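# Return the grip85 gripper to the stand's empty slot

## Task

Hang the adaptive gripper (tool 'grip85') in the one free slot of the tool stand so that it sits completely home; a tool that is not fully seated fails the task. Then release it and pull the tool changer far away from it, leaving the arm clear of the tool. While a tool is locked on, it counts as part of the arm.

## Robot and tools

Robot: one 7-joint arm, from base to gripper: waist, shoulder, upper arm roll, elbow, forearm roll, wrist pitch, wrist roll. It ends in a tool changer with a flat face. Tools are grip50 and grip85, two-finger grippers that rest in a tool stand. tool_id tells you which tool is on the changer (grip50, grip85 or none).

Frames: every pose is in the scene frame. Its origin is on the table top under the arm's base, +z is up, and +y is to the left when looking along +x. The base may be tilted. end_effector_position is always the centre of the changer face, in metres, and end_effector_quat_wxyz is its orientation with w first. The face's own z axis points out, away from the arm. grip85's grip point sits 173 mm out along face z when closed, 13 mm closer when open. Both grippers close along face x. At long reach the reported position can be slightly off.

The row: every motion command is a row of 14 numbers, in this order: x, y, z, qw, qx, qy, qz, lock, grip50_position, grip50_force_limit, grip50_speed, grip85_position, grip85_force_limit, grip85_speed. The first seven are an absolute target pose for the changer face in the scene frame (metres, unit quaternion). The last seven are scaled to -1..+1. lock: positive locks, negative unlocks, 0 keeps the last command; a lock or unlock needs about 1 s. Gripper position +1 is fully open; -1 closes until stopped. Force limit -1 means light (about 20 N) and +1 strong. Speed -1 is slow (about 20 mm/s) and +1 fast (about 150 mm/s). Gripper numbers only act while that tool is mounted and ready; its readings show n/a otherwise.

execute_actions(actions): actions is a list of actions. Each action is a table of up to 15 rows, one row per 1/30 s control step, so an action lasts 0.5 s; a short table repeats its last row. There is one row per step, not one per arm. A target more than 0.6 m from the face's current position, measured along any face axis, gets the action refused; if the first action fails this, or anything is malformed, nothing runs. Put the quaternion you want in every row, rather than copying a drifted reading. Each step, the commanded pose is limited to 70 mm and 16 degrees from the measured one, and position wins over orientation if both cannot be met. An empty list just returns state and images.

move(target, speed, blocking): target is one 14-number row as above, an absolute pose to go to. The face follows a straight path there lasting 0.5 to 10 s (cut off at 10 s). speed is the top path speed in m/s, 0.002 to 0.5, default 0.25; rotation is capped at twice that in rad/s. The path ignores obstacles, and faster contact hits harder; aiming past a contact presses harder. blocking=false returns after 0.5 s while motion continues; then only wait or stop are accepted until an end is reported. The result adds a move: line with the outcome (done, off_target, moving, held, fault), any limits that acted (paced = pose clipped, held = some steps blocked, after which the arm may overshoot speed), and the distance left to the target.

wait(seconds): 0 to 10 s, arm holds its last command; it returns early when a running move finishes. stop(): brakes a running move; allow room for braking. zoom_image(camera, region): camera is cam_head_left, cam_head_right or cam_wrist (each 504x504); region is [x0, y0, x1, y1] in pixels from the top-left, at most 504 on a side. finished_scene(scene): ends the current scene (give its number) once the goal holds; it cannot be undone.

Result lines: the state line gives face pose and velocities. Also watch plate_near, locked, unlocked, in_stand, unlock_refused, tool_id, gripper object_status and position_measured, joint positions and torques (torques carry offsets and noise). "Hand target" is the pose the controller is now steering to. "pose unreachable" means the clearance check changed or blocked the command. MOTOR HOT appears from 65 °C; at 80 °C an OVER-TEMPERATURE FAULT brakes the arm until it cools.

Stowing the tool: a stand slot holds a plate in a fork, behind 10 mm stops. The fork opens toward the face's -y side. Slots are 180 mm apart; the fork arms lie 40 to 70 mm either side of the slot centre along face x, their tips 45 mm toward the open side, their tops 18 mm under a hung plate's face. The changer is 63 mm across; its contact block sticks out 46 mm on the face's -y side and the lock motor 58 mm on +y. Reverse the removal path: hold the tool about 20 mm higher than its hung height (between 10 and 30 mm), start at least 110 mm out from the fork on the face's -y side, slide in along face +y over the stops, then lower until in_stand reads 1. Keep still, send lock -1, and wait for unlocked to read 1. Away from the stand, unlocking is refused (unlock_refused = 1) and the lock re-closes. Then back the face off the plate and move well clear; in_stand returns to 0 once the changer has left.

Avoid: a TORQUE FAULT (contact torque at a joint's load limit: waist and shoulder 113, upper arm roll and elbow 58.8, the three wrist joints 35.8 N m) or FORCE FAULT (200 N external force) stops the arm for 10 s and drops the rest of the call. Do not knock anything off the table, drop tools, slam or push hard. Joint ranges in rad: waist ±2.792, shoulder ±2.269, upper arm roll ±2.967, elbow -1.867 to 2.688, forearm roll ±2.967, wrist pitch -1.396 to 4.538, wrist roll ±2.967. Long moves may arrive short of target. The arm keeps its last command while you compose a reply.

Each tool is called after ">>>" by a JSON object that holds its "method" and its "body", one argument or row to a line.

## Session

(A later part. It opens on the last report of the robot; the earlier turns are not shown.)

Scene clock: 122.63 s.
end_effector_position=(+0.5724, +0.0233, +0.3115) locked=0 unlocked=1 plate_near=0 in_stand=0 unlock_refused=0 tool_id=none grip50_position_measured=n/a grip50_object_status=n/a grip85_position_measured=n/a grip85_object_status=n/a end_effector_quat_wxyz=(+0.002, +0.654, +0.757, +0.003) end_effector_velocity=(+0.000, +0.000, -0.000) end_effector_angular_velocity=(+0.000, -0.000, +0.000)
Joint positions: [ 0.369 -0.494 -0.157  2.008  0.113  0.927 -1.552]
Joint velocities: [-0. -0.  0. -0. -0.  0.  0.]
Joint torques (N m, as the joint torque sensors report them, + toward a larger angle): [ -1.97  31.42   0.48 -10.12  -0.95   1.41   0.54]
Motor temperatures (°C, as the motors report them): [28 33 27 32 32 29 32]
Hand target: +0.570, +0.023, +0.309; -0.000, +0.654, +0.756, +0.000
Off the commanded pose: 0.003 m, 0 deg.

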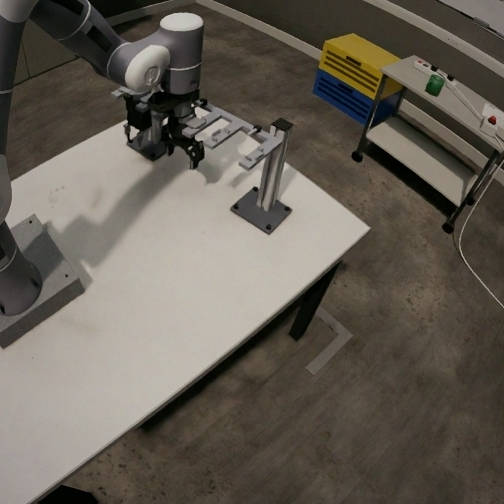

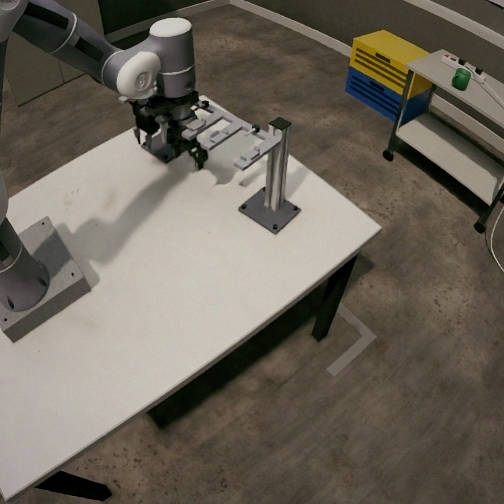

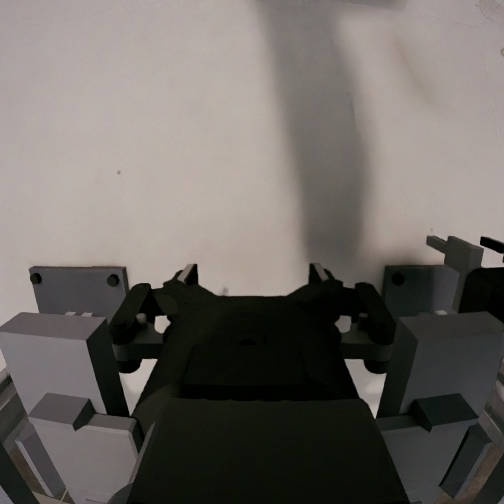

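>>> {"method": "move", "body": {
  "target": [0.575,0.02,0.33,0,0.654,0.756,0,0,1,0,0,1,0,0],
  "speed": 0.05
}}

>>> {"method": "move", "body": {
  "target": [0.585,-0.157,0.33,0,0.654,0.756,0,0,1,0,0,1,0,0]
}}

>>> {"method": "move", "body": {
  "target": [0.585,-0.157,0.277,0,0.654,0.756,0,0,1,0,0,1,0,0],
  "speed": 0.04
}}

>>> {"method": "move", "body": {
  "target": [0.5833,-0.1451,0.277,0,0.654,0.756,0,0,1,0,0,1,0,0],
  "speed": 0.01
}}

>>> {"method": "move", "body": {
  "target": [0.5867,-0.1689,0.277,0,0.654,0.756,0,0,1,0,0,1,0,0],
  "speed": 0.01
}}

Scene clock: 127.23 s.
end_effector_position=(+0.5751, +0.0200, +0.3300) locked=0 unlocked=1 plate_near=0 in_stand=0 unlock_refused=0 tool_id=none grip50_position_measured=n/a grip50_object_status=n/a grip85_position_measured=n/a grip85_object_status=n/a end_effector_quat_wxyz=(+0.000, +0.654, +0.756, +0.000) end_effector_velocity=(-0.000, +0.000, -0.000) end_effector_angular_velocity=(+0.000, +0.000, +0.001)
Joint positions: [ 0.366 -0.46  -0.164  1.993  0.103  0.872 -1.552]
Joint velocities: [ 0.  0.  0.  0.  0. -0. -0.]
Joint torques (N m, as the joint torque sensors report them, + toward a larger angle): [ -0.68  43.32  -2.31 -23.49  -2.84   3.34   0.27]
Motor temperatures (°C, as the motors report them): [28 33 27 32 32 29 32]
Hand target: +0.575, +0.020, +0.330; -0.000, +0.654, +0.756, +0.000
Off the commanded pose: 0.000 m, 0 deg.
move: done

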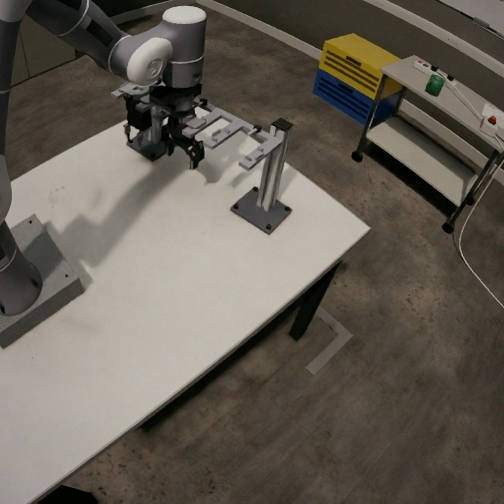

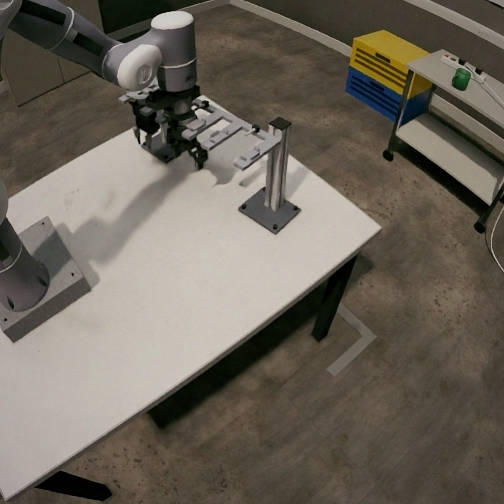

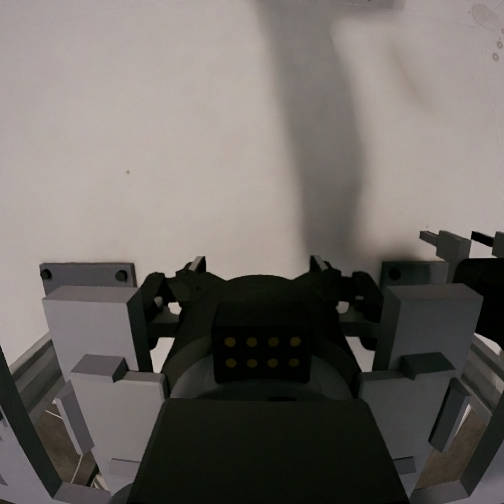

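Scene clock: 128.33 s.
end_effector_position=(+0.5854, -0.1566, +0.3301) locked=0 unlocked=1 plate_near=0 in_stand=0 unlock_refused=0 tool_id=none grip50_position_measured=n/a grip50_object_status=n/a grip85_position_measured=n/a grip85_object_status=n/a end_effector_quat_wxyz=(-0.000, +0.654, +0.756, +0.000) end_effector_velocity=(+0.000, +0.001, -0.000) end_effector_angular_velocity=(+0.001, +0.000, +0.001)
Joint positions: [ 0.101 -0.515 -0.216  1.893  0.147  0.822 -1.886]
Joint velocities: [-0.     0.     0.002 -0.    -0.    -0.     0.   ]
Joint torques (N m, as the joint torque sensors report them, + toward a larger angle): [ -2.25  46.8   -2.48 -24.68  -2.43   3.25  -0.48]
Motor temperatures (°C, as the motors report them): [28 33 27 32 32 29 32]
Hand target: +0.585, -0.157, +0.330; -0.000, +0.654, +0.756, +0.000
Off the commanded pose: 0.001 m, 0 deg.
move: done

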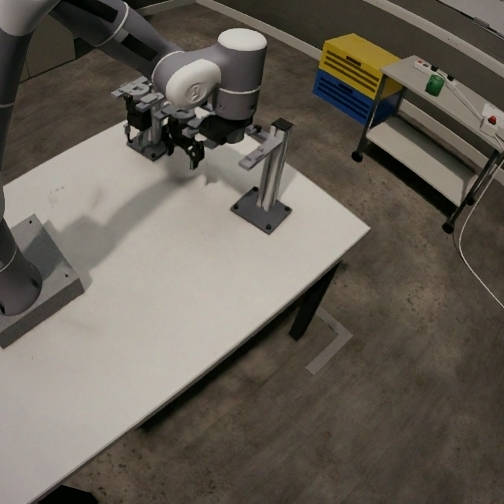

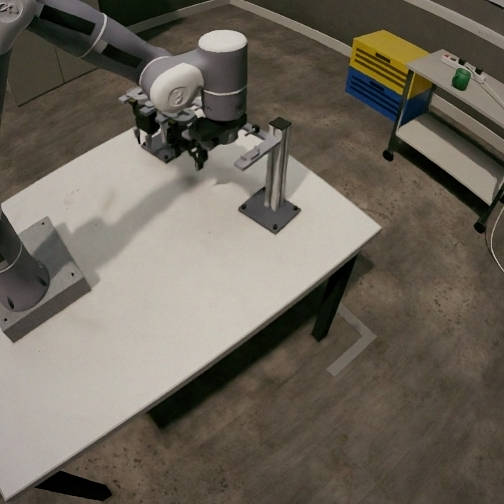

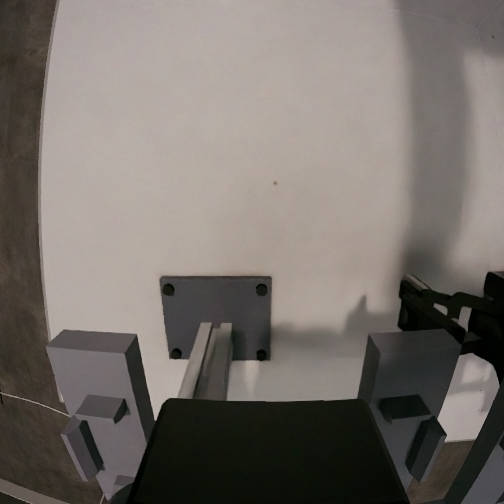

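Scene clock: 129.93 s.
end_effector_position=(+0.5849, -0.1570, +0.2770) locked=0 unlocked=1 plate_near=0 in_stand=0 unlock_refused=0 tool_id=none grip50_position_measured=n/a grip50_object_status=n/a grip85_position_measured=n/a grip85_object_status=n/a end_effector_quat_wxyz=(-0.000, +0.654, +0.756, -0.000) end_effector_velocity=(-0.000, +0.000, -0.000) end_effector_angular_velocity=(+0.001, +0.000, +0.000)
Joint positions: [ 0.088 -0.623 -0.197  1.894  0.179  0.928 -1.908]
Joint velocities: [-0.001 -0.     0.001  0.     0.     0.     0.   ]
Joint torques (N m, as the joint torque sensors report them, + toward a larger angle): [ -1.83  49.18  -2.36 -22.17  -1.86   5.08  -0.51]
Motor temperatures (°C, as the motors report them): [28 33 27 32 32 29 32]
Hand target: +0.585, -0.157, +0.277; +0.000, +0.654, +0.756, -0.000
Off the commanded pose: 0.000 m, 0 deg.
move: done

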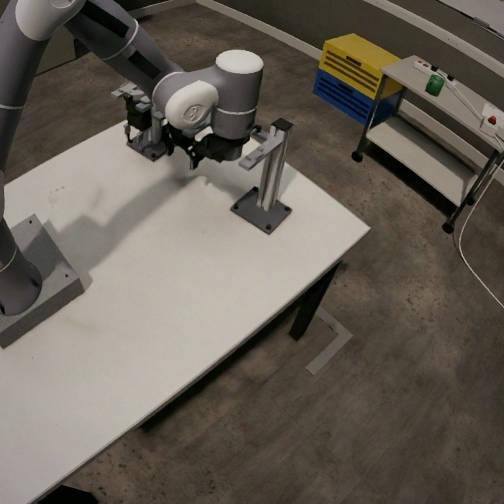

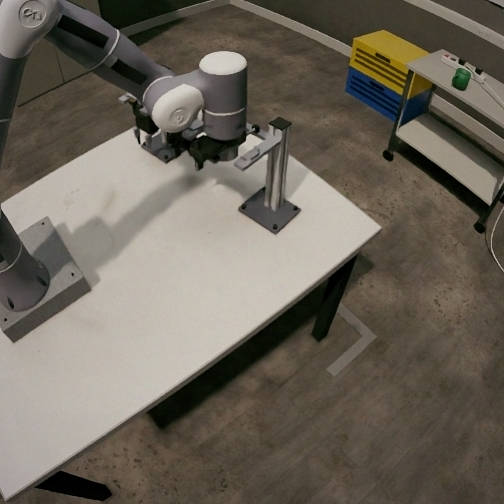

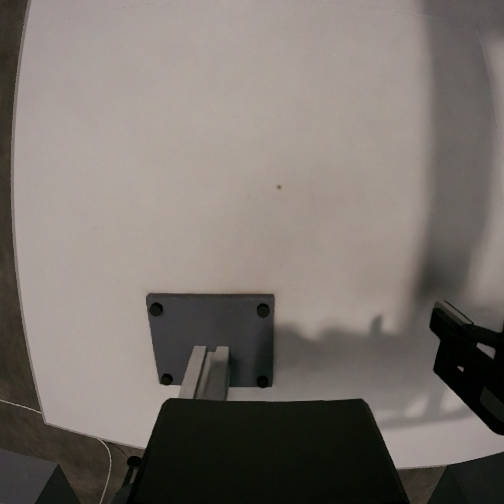

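Scene clock: 131.37 s.
end_effector_position=(+0.5831, -0.1493, +0.2775) locked=0 unlocked=1 plate_near=0 in_stand=0 unlock_refused=0 tool_id=none grip50_position_measured=n/a grip50_object_status=n/a grip85_position_measured=n/a grip85_object_status=n/a end_effector_quat_wxyz=(+0.002, +0.656, +0.755, -0.001) end_effector_velocity=(+0.000, -0.000, +0.000) end_effector_angular_velocity=(-0.001, -0.001, -0.000)
Joint positions: [ 0.106 -0.616 -0.201  1.909  0.179  0.937 -1.889]
Joint velocities: [ 0.001  0.    -0.002  0.     0.     0.001  0.   ]
Joint torques (N m, as the joint torque sensors report them, + toward a larger angle): [ 19.77  51.12  17.07 -17.97  -0.22   2.62   0.06]
Motor temperatures (°C, as the motors report them): [28 33 27 32 32 29 32]
Hand target: +0.583, -0.145, +0.277; +0.000, +0.654, +0.756, -0.000
Off the commanded pose: 0.004 m, 0 deg.
move: off_target

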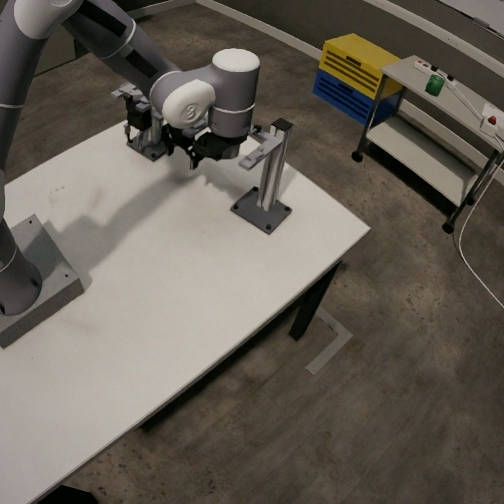

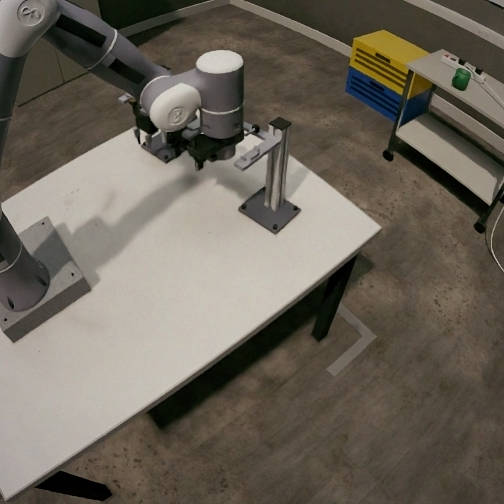

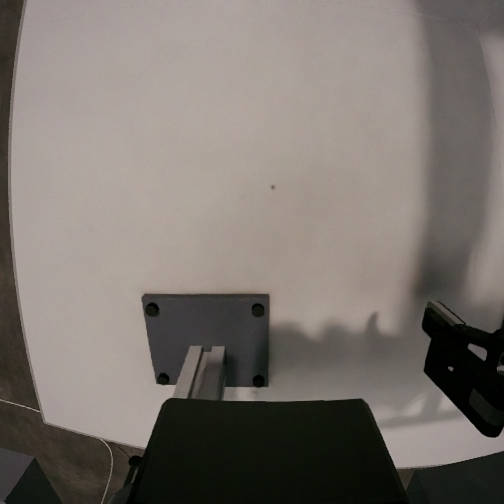

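Scene clock: 133.57 s.
end_effector_position=(+0.5869, -0.1671, +0.2768) locked=0 unlocked=1 plate_near=0 in_stand=0 unlock_refused=0 tool_id=none grip50_position_measured=n/a grip50_object_status=n/a grip85_position_measured=n/a grip85_object_status=n/a end_effector_quat_wxyz=(-0.001, +0.653, +0.757, +0.000) end_effector_velocity=(+0.000, -0.000, -0.000) end_effector_angular_velocity=(+0.001, -0.000, -0.000)
Joint positions: [ 0.067 -0.63  -0.194  1.879  0.179  0.92  -1.926]
Joint velocities: [-0.001 -0.     0.001 -0.    -0.     0.     0.   ]
Joint torques (N m, as the joint torque sensors report them, + toward a larger angle): [ -9.56  48.02 -11.4  -23.8   -2.98   4.38  -0.43]
Motor temperatures (°C, as the motors report them): [28 33 27 32 32 29 32]
Hand target: +0.587, -0.169, +0.277; -0.000, +0.654, +0.756, +0.000
Off the commanded pose: 0.002 m, 0 deg.
move: done

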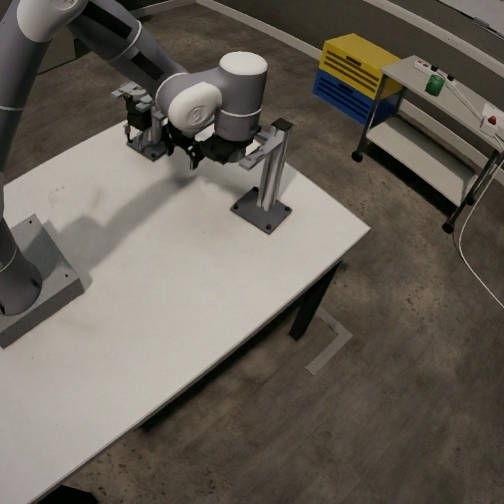

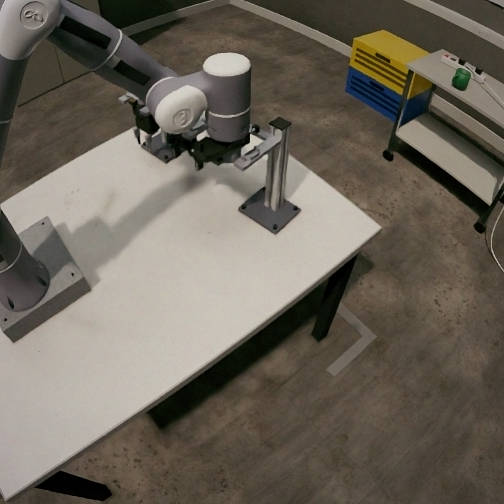

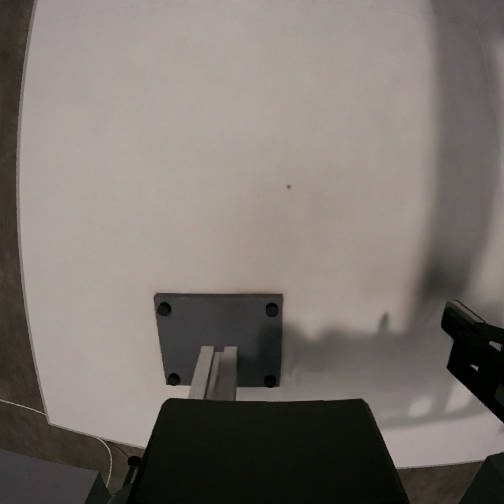

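>>> {"method": "move", "body": {
  "target": [0.585,-0.158,0.33,0,0.654,0.756,0,0,1,0,0,1,0,0],
  "speed": 0.1
}}

>>> {"method": "move", "body": {
  "target": [0.5889,0.0243,0.32,0,0.654,0.756,0,0,1,0,0,1,0,0]
}}

>>> {"method": "move", "body": {
  "target": [0.5889,0.0243,0.308,0,0.654,0.756,0,0,1,0,0,1,0,0],
  "speed": 0.01
}}

Scene clock: 136.97 s.
end_effector_position=(+0.5851, -0.1580, +0.3300) locked=0 unlocked=1 plate_near=0 in_stand=0 unlock_refused=0 tool_id=none grip50_position_measured=n/a grip50_object_status=n/a grip85_position_measured=n/a grip85_object_status=n/a end_effector_quat_wxyz=(+0.000, +0.654, +0.756, +0.000) end_effector_velocity=(-0.000, +0.000, -0.000) end_effector_angular_velocity=(-0.000, +0.000, +0.000)
Joint positions: [ 0.096 -0.515 -0.212  1.894  0.143  0.823 -1.886]
Joint velocities: [ 0. -0. -0. -0. -0. -0. -0.]
Joint torques (N m, as the joint torque sensors report them, + toward a larger angle): [ -0.91  46.15  -3.57 -23.69  -3.04   3.18   0.56]
Motor temperatures (°C, as the motors report them): [28 33 27 32 32 29 32]
Hand target: +0.585, -0.158, +0.330; -0.000, +0.654, +0.756, -0.000
Off the commanded pose: 0.000 m, 0 deg.
move: done

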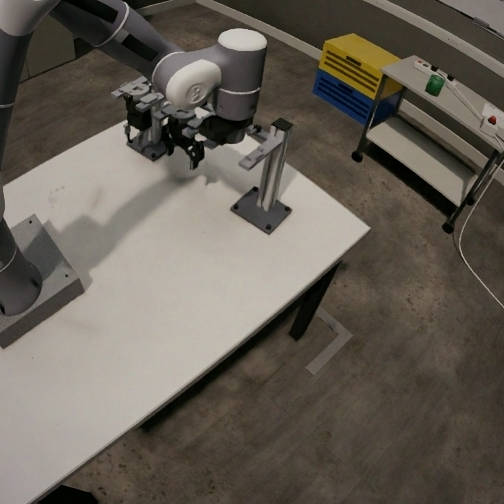

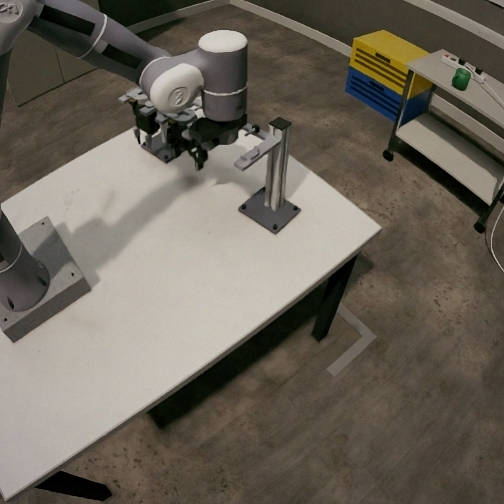

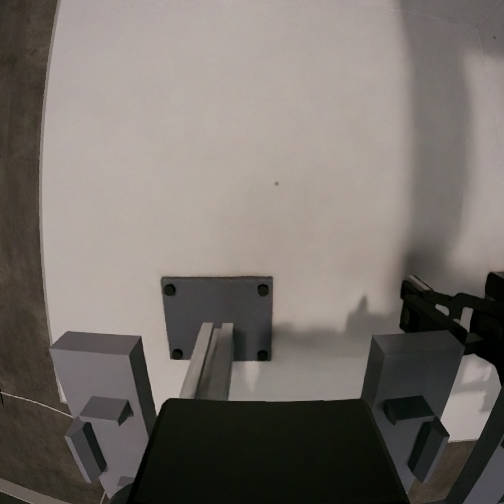

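Scene clock: 138.07 s.
end_effector_position=(+0.5885, +0.0239, +0.3200) locked=0 unlocked=1 plate_near=0 in_stand=0 unlock_refused=0 tool_id=none grip50_position_measured=n/a grip50_object_status=n/a grip85_position_measured=n/a grip85_object_status=n/a end_effector_quat_wxyz=(+0.000, +0.654, +0.756, -0.000) end_effector_velocity=(+0.000, -0.000, -0.000) end_effector_angular_velocity=(-0.000, -0.000, -0.000)
Joint positions: [ 0.363 -0.506 -0.161  1.951  0.11   0.874 -1.554]
Joint velocities: [-0. -0. -0. -0.  0.  0. -0.]
Joint torques (N m, as the joint torque sensors report them, + toward a larger angle): [ -1.05  45.27  -2.58 -23.67  -2.6    4.59   0.33]
Motor temperatures (°C, as the motors report them): [28 33 27 32 32 29 32]
Hand target: +0.589, +0.024, +0.320; +0.000, +0.654, +0.756, -0.000
Off the commanded pose: 0.001 m, 0 deg.
move: done

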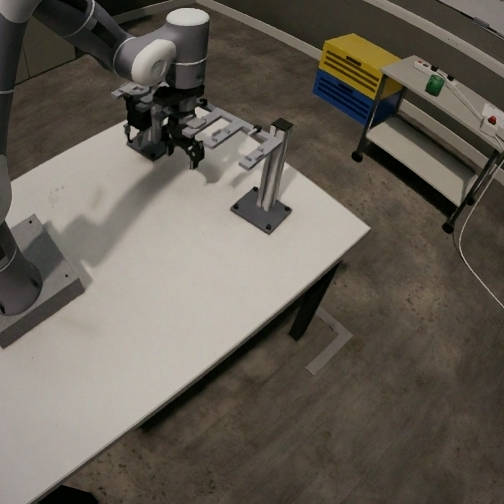

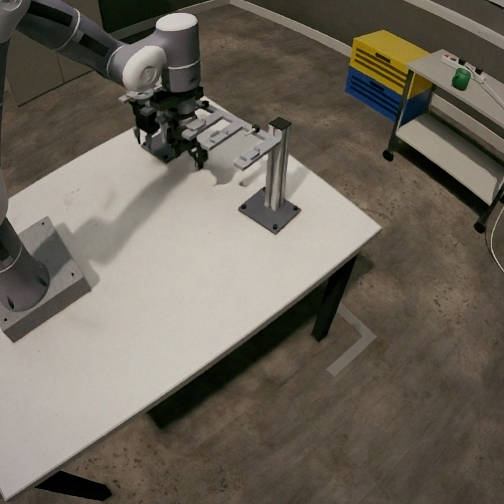

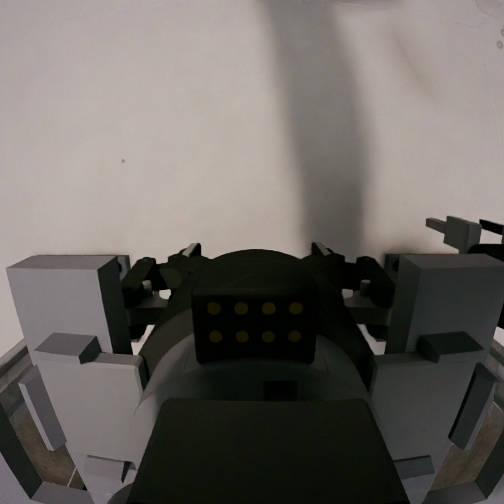

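Scene clock: 139.50 s.
end_effector_position=(+0.5895, +0.0243, +0.3096) locked=0 unlocked=1 plate_near=0 in_stand=0 unlock_refused=0 tool_id=none grip50_position_measured=n/a grip50_object_status=n/a grip85_position_measured=n/a grip85_object_status=n/a end_effector_quat_wxyz=(+0.001, +0.654, +0.756, +0.001) end_effector_velocity=(-0.000, +0.000, +0.000) end_effector_angular_velocity=(+0.001, -0.000, -0.000)
Joint positions: [ 0.359 -0.529 -0.156  1.95   0.115  0.899 -1.557]
Joint velocities: [-0.001  0.     0.001  0.     0.     0.     0.   ]
Joint torques (N m, as the joint torque sensors report them, + toward a larger angle): [ -1.44  33.66  -0.11 -19.55  -1.3    4.47  -0.22]
Motor temperatures (°C, as the motors report them): [28 33 27 32 32 29 32]
Hand target: +0.589, +0.024, +0.308; +0.000, +0.654, +0.756, -0.000
Off the commanded pose: 0.002 m, 0 deg.
move: done

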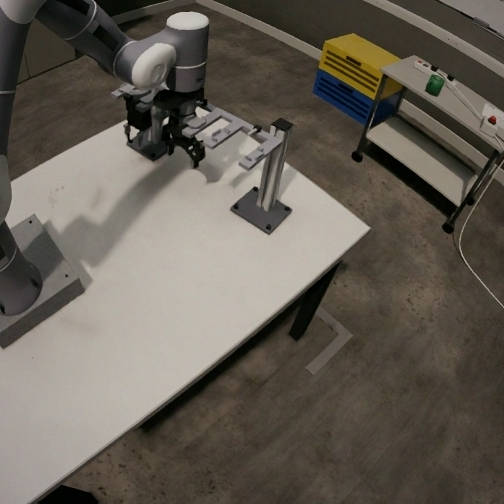

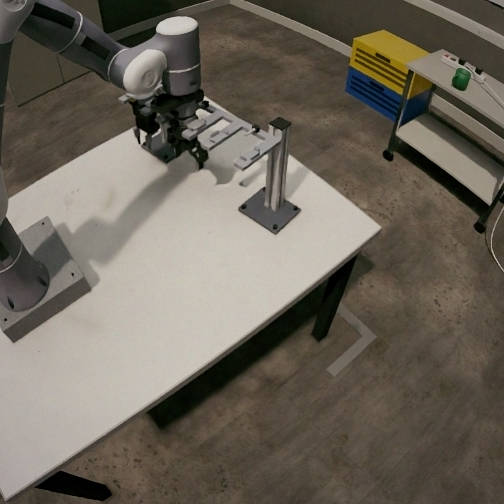

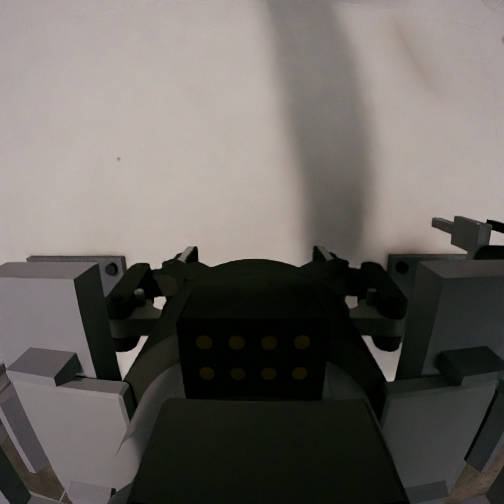

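Slightly deeper this time. Sliding toward the open side under light pressure.

>>> {"method": "execute_actions", "body": {
  "actions": [
    [[0.587,0.024,0.308,0,0.654,0.756,0,0,1,0,0,1,0,0]],
    [[0.5855,0.0238,0.308,0,0.654,0.756,0,0,1,0,0,1,0,0]]
  ]
}}

>>> {"method": "execute_actions", "body": {
  "actions": [
    [[0.584,0.0236,0.308,0,0.654,0.756,0,0,1,0,0,1,0,0]],
    [[0.5825,0.0234,0.308,0,0.654,0.756,0,0,1,0,0,1,0,0]]
  ]
}}

Scene clock: 142.63 s.
end_effector_position=(+0.5855, +0.0238, +0.3080) locked=0 unlocked=1 plate_near=0 in_stand=0 unlock_refused=0 tool_id=none grip50_position_measured=n/a grip50_object_status=n/a grip85_position_measured=n/a grip85_object_status=n/a end_effector_quat_wxyz=(-0.000, +0.654, +0.756, -0.000) end_effector_velocity=(-0.000, +0.000, -0.000) end_effector_angular_velocity=(+0.000, +0.000, +0.000)
Joint positions: [ 0.36  -0.525 -0.156  1.961  0.115  0.904 -1.557]
Joint velocities: [-0.  0.  0.  0. -0. -0.  0.]
Joint torques (N m, as the joint torque sensors report them, + toward a larger angle): [ -0.19  46.43  -2.37 -22.02  -2.15   4.93   0.54]
Motor temperatures (°C, as the motors report them): [28 33 27 32 32 29 32]
Hand target: +0.585, +0.024, +0.308; -0.000, +0.654, +0.756, +0.000
Off the commanded pose: 0.000 m, 0 deg.

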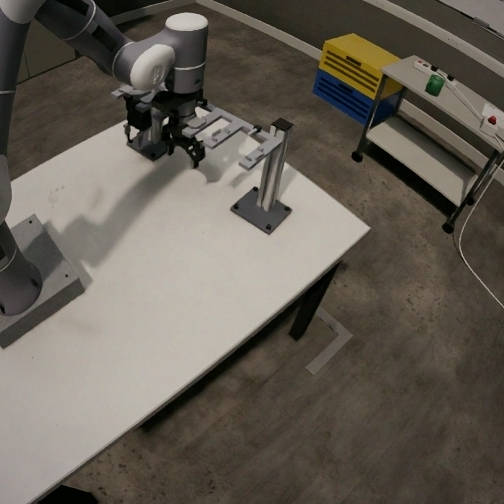

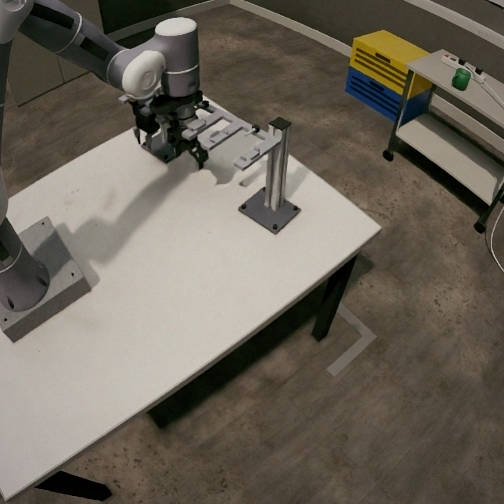

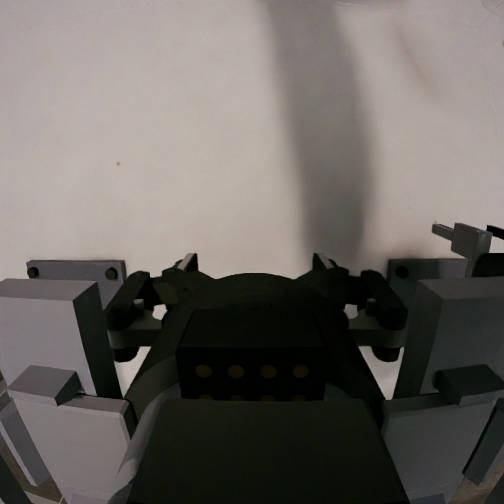

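Scene clock: 143.63 s.
end_effector_position=(+0.5830, +0.0236, +0.3085) locked=0 unlocked=1 plate_near=0 in_stand=0 unlock_refused=0 tool_id=none grip50_position_measured=n/a grip50_object_status=n/a grip85_position_measured=n/a grip85_object_status=n/a end_effector_quat_wxyz=(+0.000, +0.654, +0.756, +0.001) end_effector_velocity=(-0.000, +0.000, -0.000) end_effector_angular_velocity=(-0.000, +0.000, +0.000)
Joint positions: [ 0.362 -0.52  -0.156  1.971  0.115  0.909 -1.557]
Joint velocities: [ 0. -0. -0.  0. -0. -0.  0.]
Joint torques (N m, as the joint torque sensors report them, + toward a larger angle): [ -0.97  44.47  -2.33 -18.49  -2.23   3.9    0.47]
Motor temperatures (°C, as the motors report them): [28 33 27 32 32 29 32]
Hand target: +0.582, +0.023, +0.308; -0.000, +0.654, +0.756, +0.000
Off the commanded pose: 0.001 m, 0 deg.

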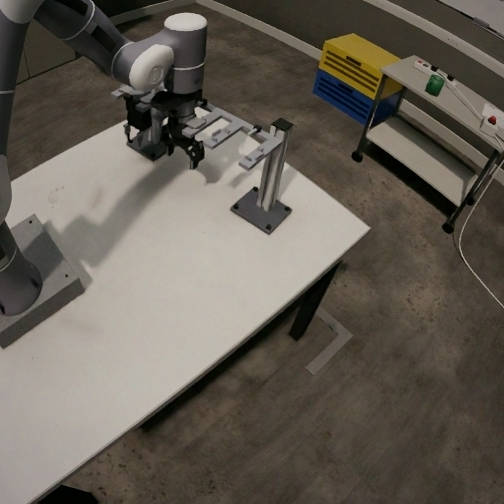

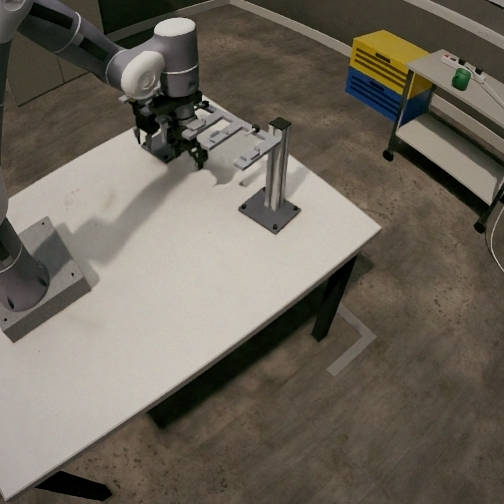

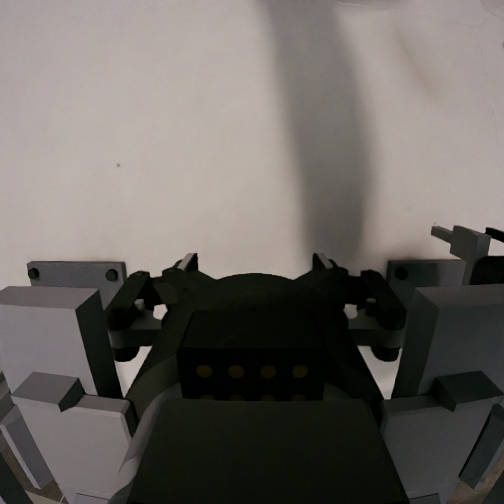

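>>> {"method": "move", "body": {
  "target": [0.5855,0.0238,0.308,0,0.654,0.756,0,0,1,0,0,1,0,0],
  "speed": 0.01
}}

>>> {"method": "move", "body": {
  "target": [0.5855,0.0238,0.300,0,0.654,0.756,0,0,1,0,0,1,0,0],
  "speed": 0.01
}}

Scene clock: 145.50 s.
end_effector_position=(+0.5856, +0.0238, +0.3081) locked=0 unlocked=1 plate_near=0 in_stand=0 unlock_refused=0 tool_id=none grip50_position_measured=n/a grip50_object_status=n/a grip85_position_measured=n/a grip85_object_status=n/a end_effector_quat_wxyz=(+0.000, +0.654, +0.756, +0.000) end_effector_velocity=(+0.000, -0.000, -0.000) end_effector_angular_velocity=(+0.000, -0.000, -0.000)
Joint positions: [ 0.361 -0.525 -0.156  1.962  0.115  0.905 -1.557]
Joint velocities: [-0. -0.  0. -0.  0.  0.  0.]
Joint torques (N m, as the joint torque sensors report them, + toward a larger angle): [ -1.85  45.46  -1.28 -23.03  -2.03   3.21  -0.19]
Motor temperatures (°C, as the motors report them): [28 33 27 32 32 29 32]
Hand target: +0.586, +0.024, +0.308; +0.000, +0.654, +0.756, -0.000
Off the commanded pose: 0.000 m, 0 deg.
move: done

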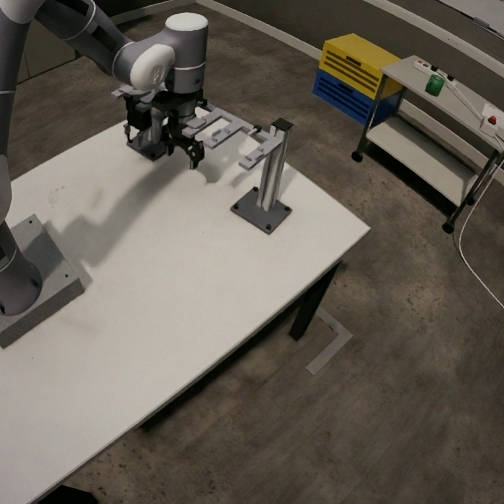

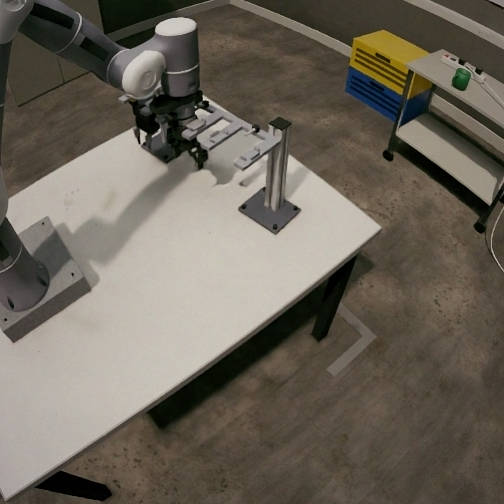

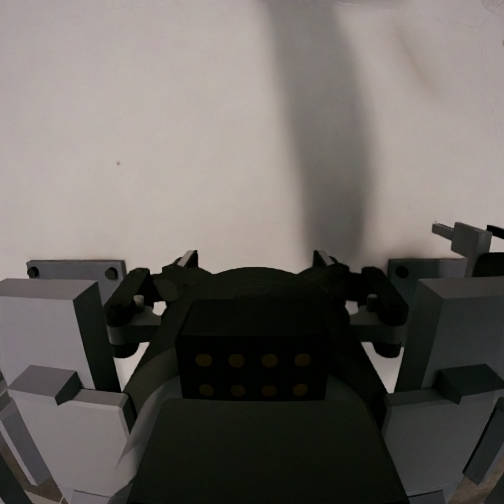

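Scene clock: 146.53 s.
end_effector_position=(+0.5859, +0.0237, +0.3009) locked=0 unlocked=1 plate_near=1 in_stand=1 unlock_refused=0 tool_id=none grip50_position_measured=n/a grip50_object_status=n/a grip85_position_measured=n/a grip85_object_status=n/a end_effector_quat_wxyz=(+0.001, +0.654, +0.756, +0.000) end_effector_velocity=(+0.000, -0.000, +0.000) end_effector_angular_velocity=(+0.001, -0.000, -0.000)
Joint positions: [ 0.358 -0.541 -0.153  1.962  0.118  0.921 -1.559]
Joint velocities: [-0.001  0.     0.001  0.    -0.     0.001  0.   ]
Joint torques (N m, as the joint torque sensors report them, + toward a larger angle): [ -0.63  39.79  -0.11 -20.29  -1.21   4.69  -0.32]
Motor temperatures (°C, as the motors report them): [28 33 27 32 32 29 32]
Hand target: +0.586, +0.024, +0.300; +0.000, +0.654, +0.756, -0.000
Off the commanded pose: 0.001 m, 0 deg.
move: done

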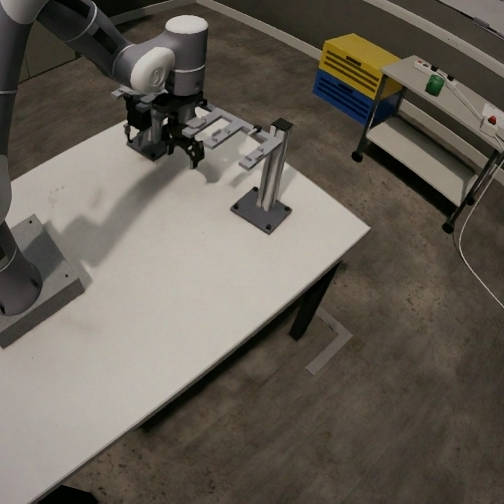

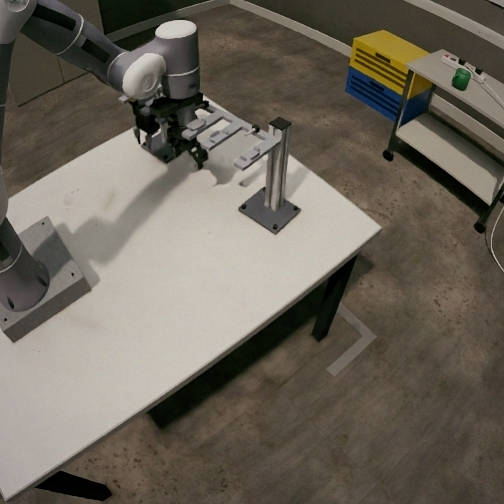

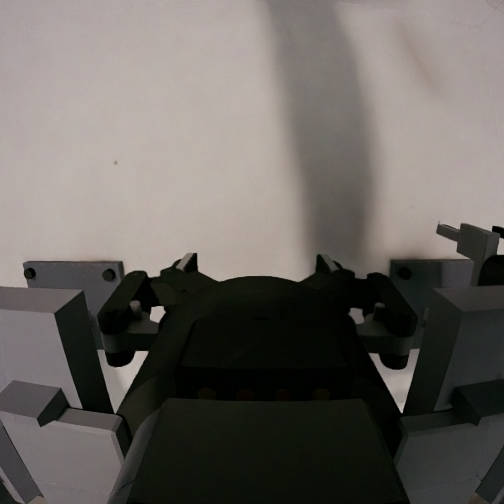

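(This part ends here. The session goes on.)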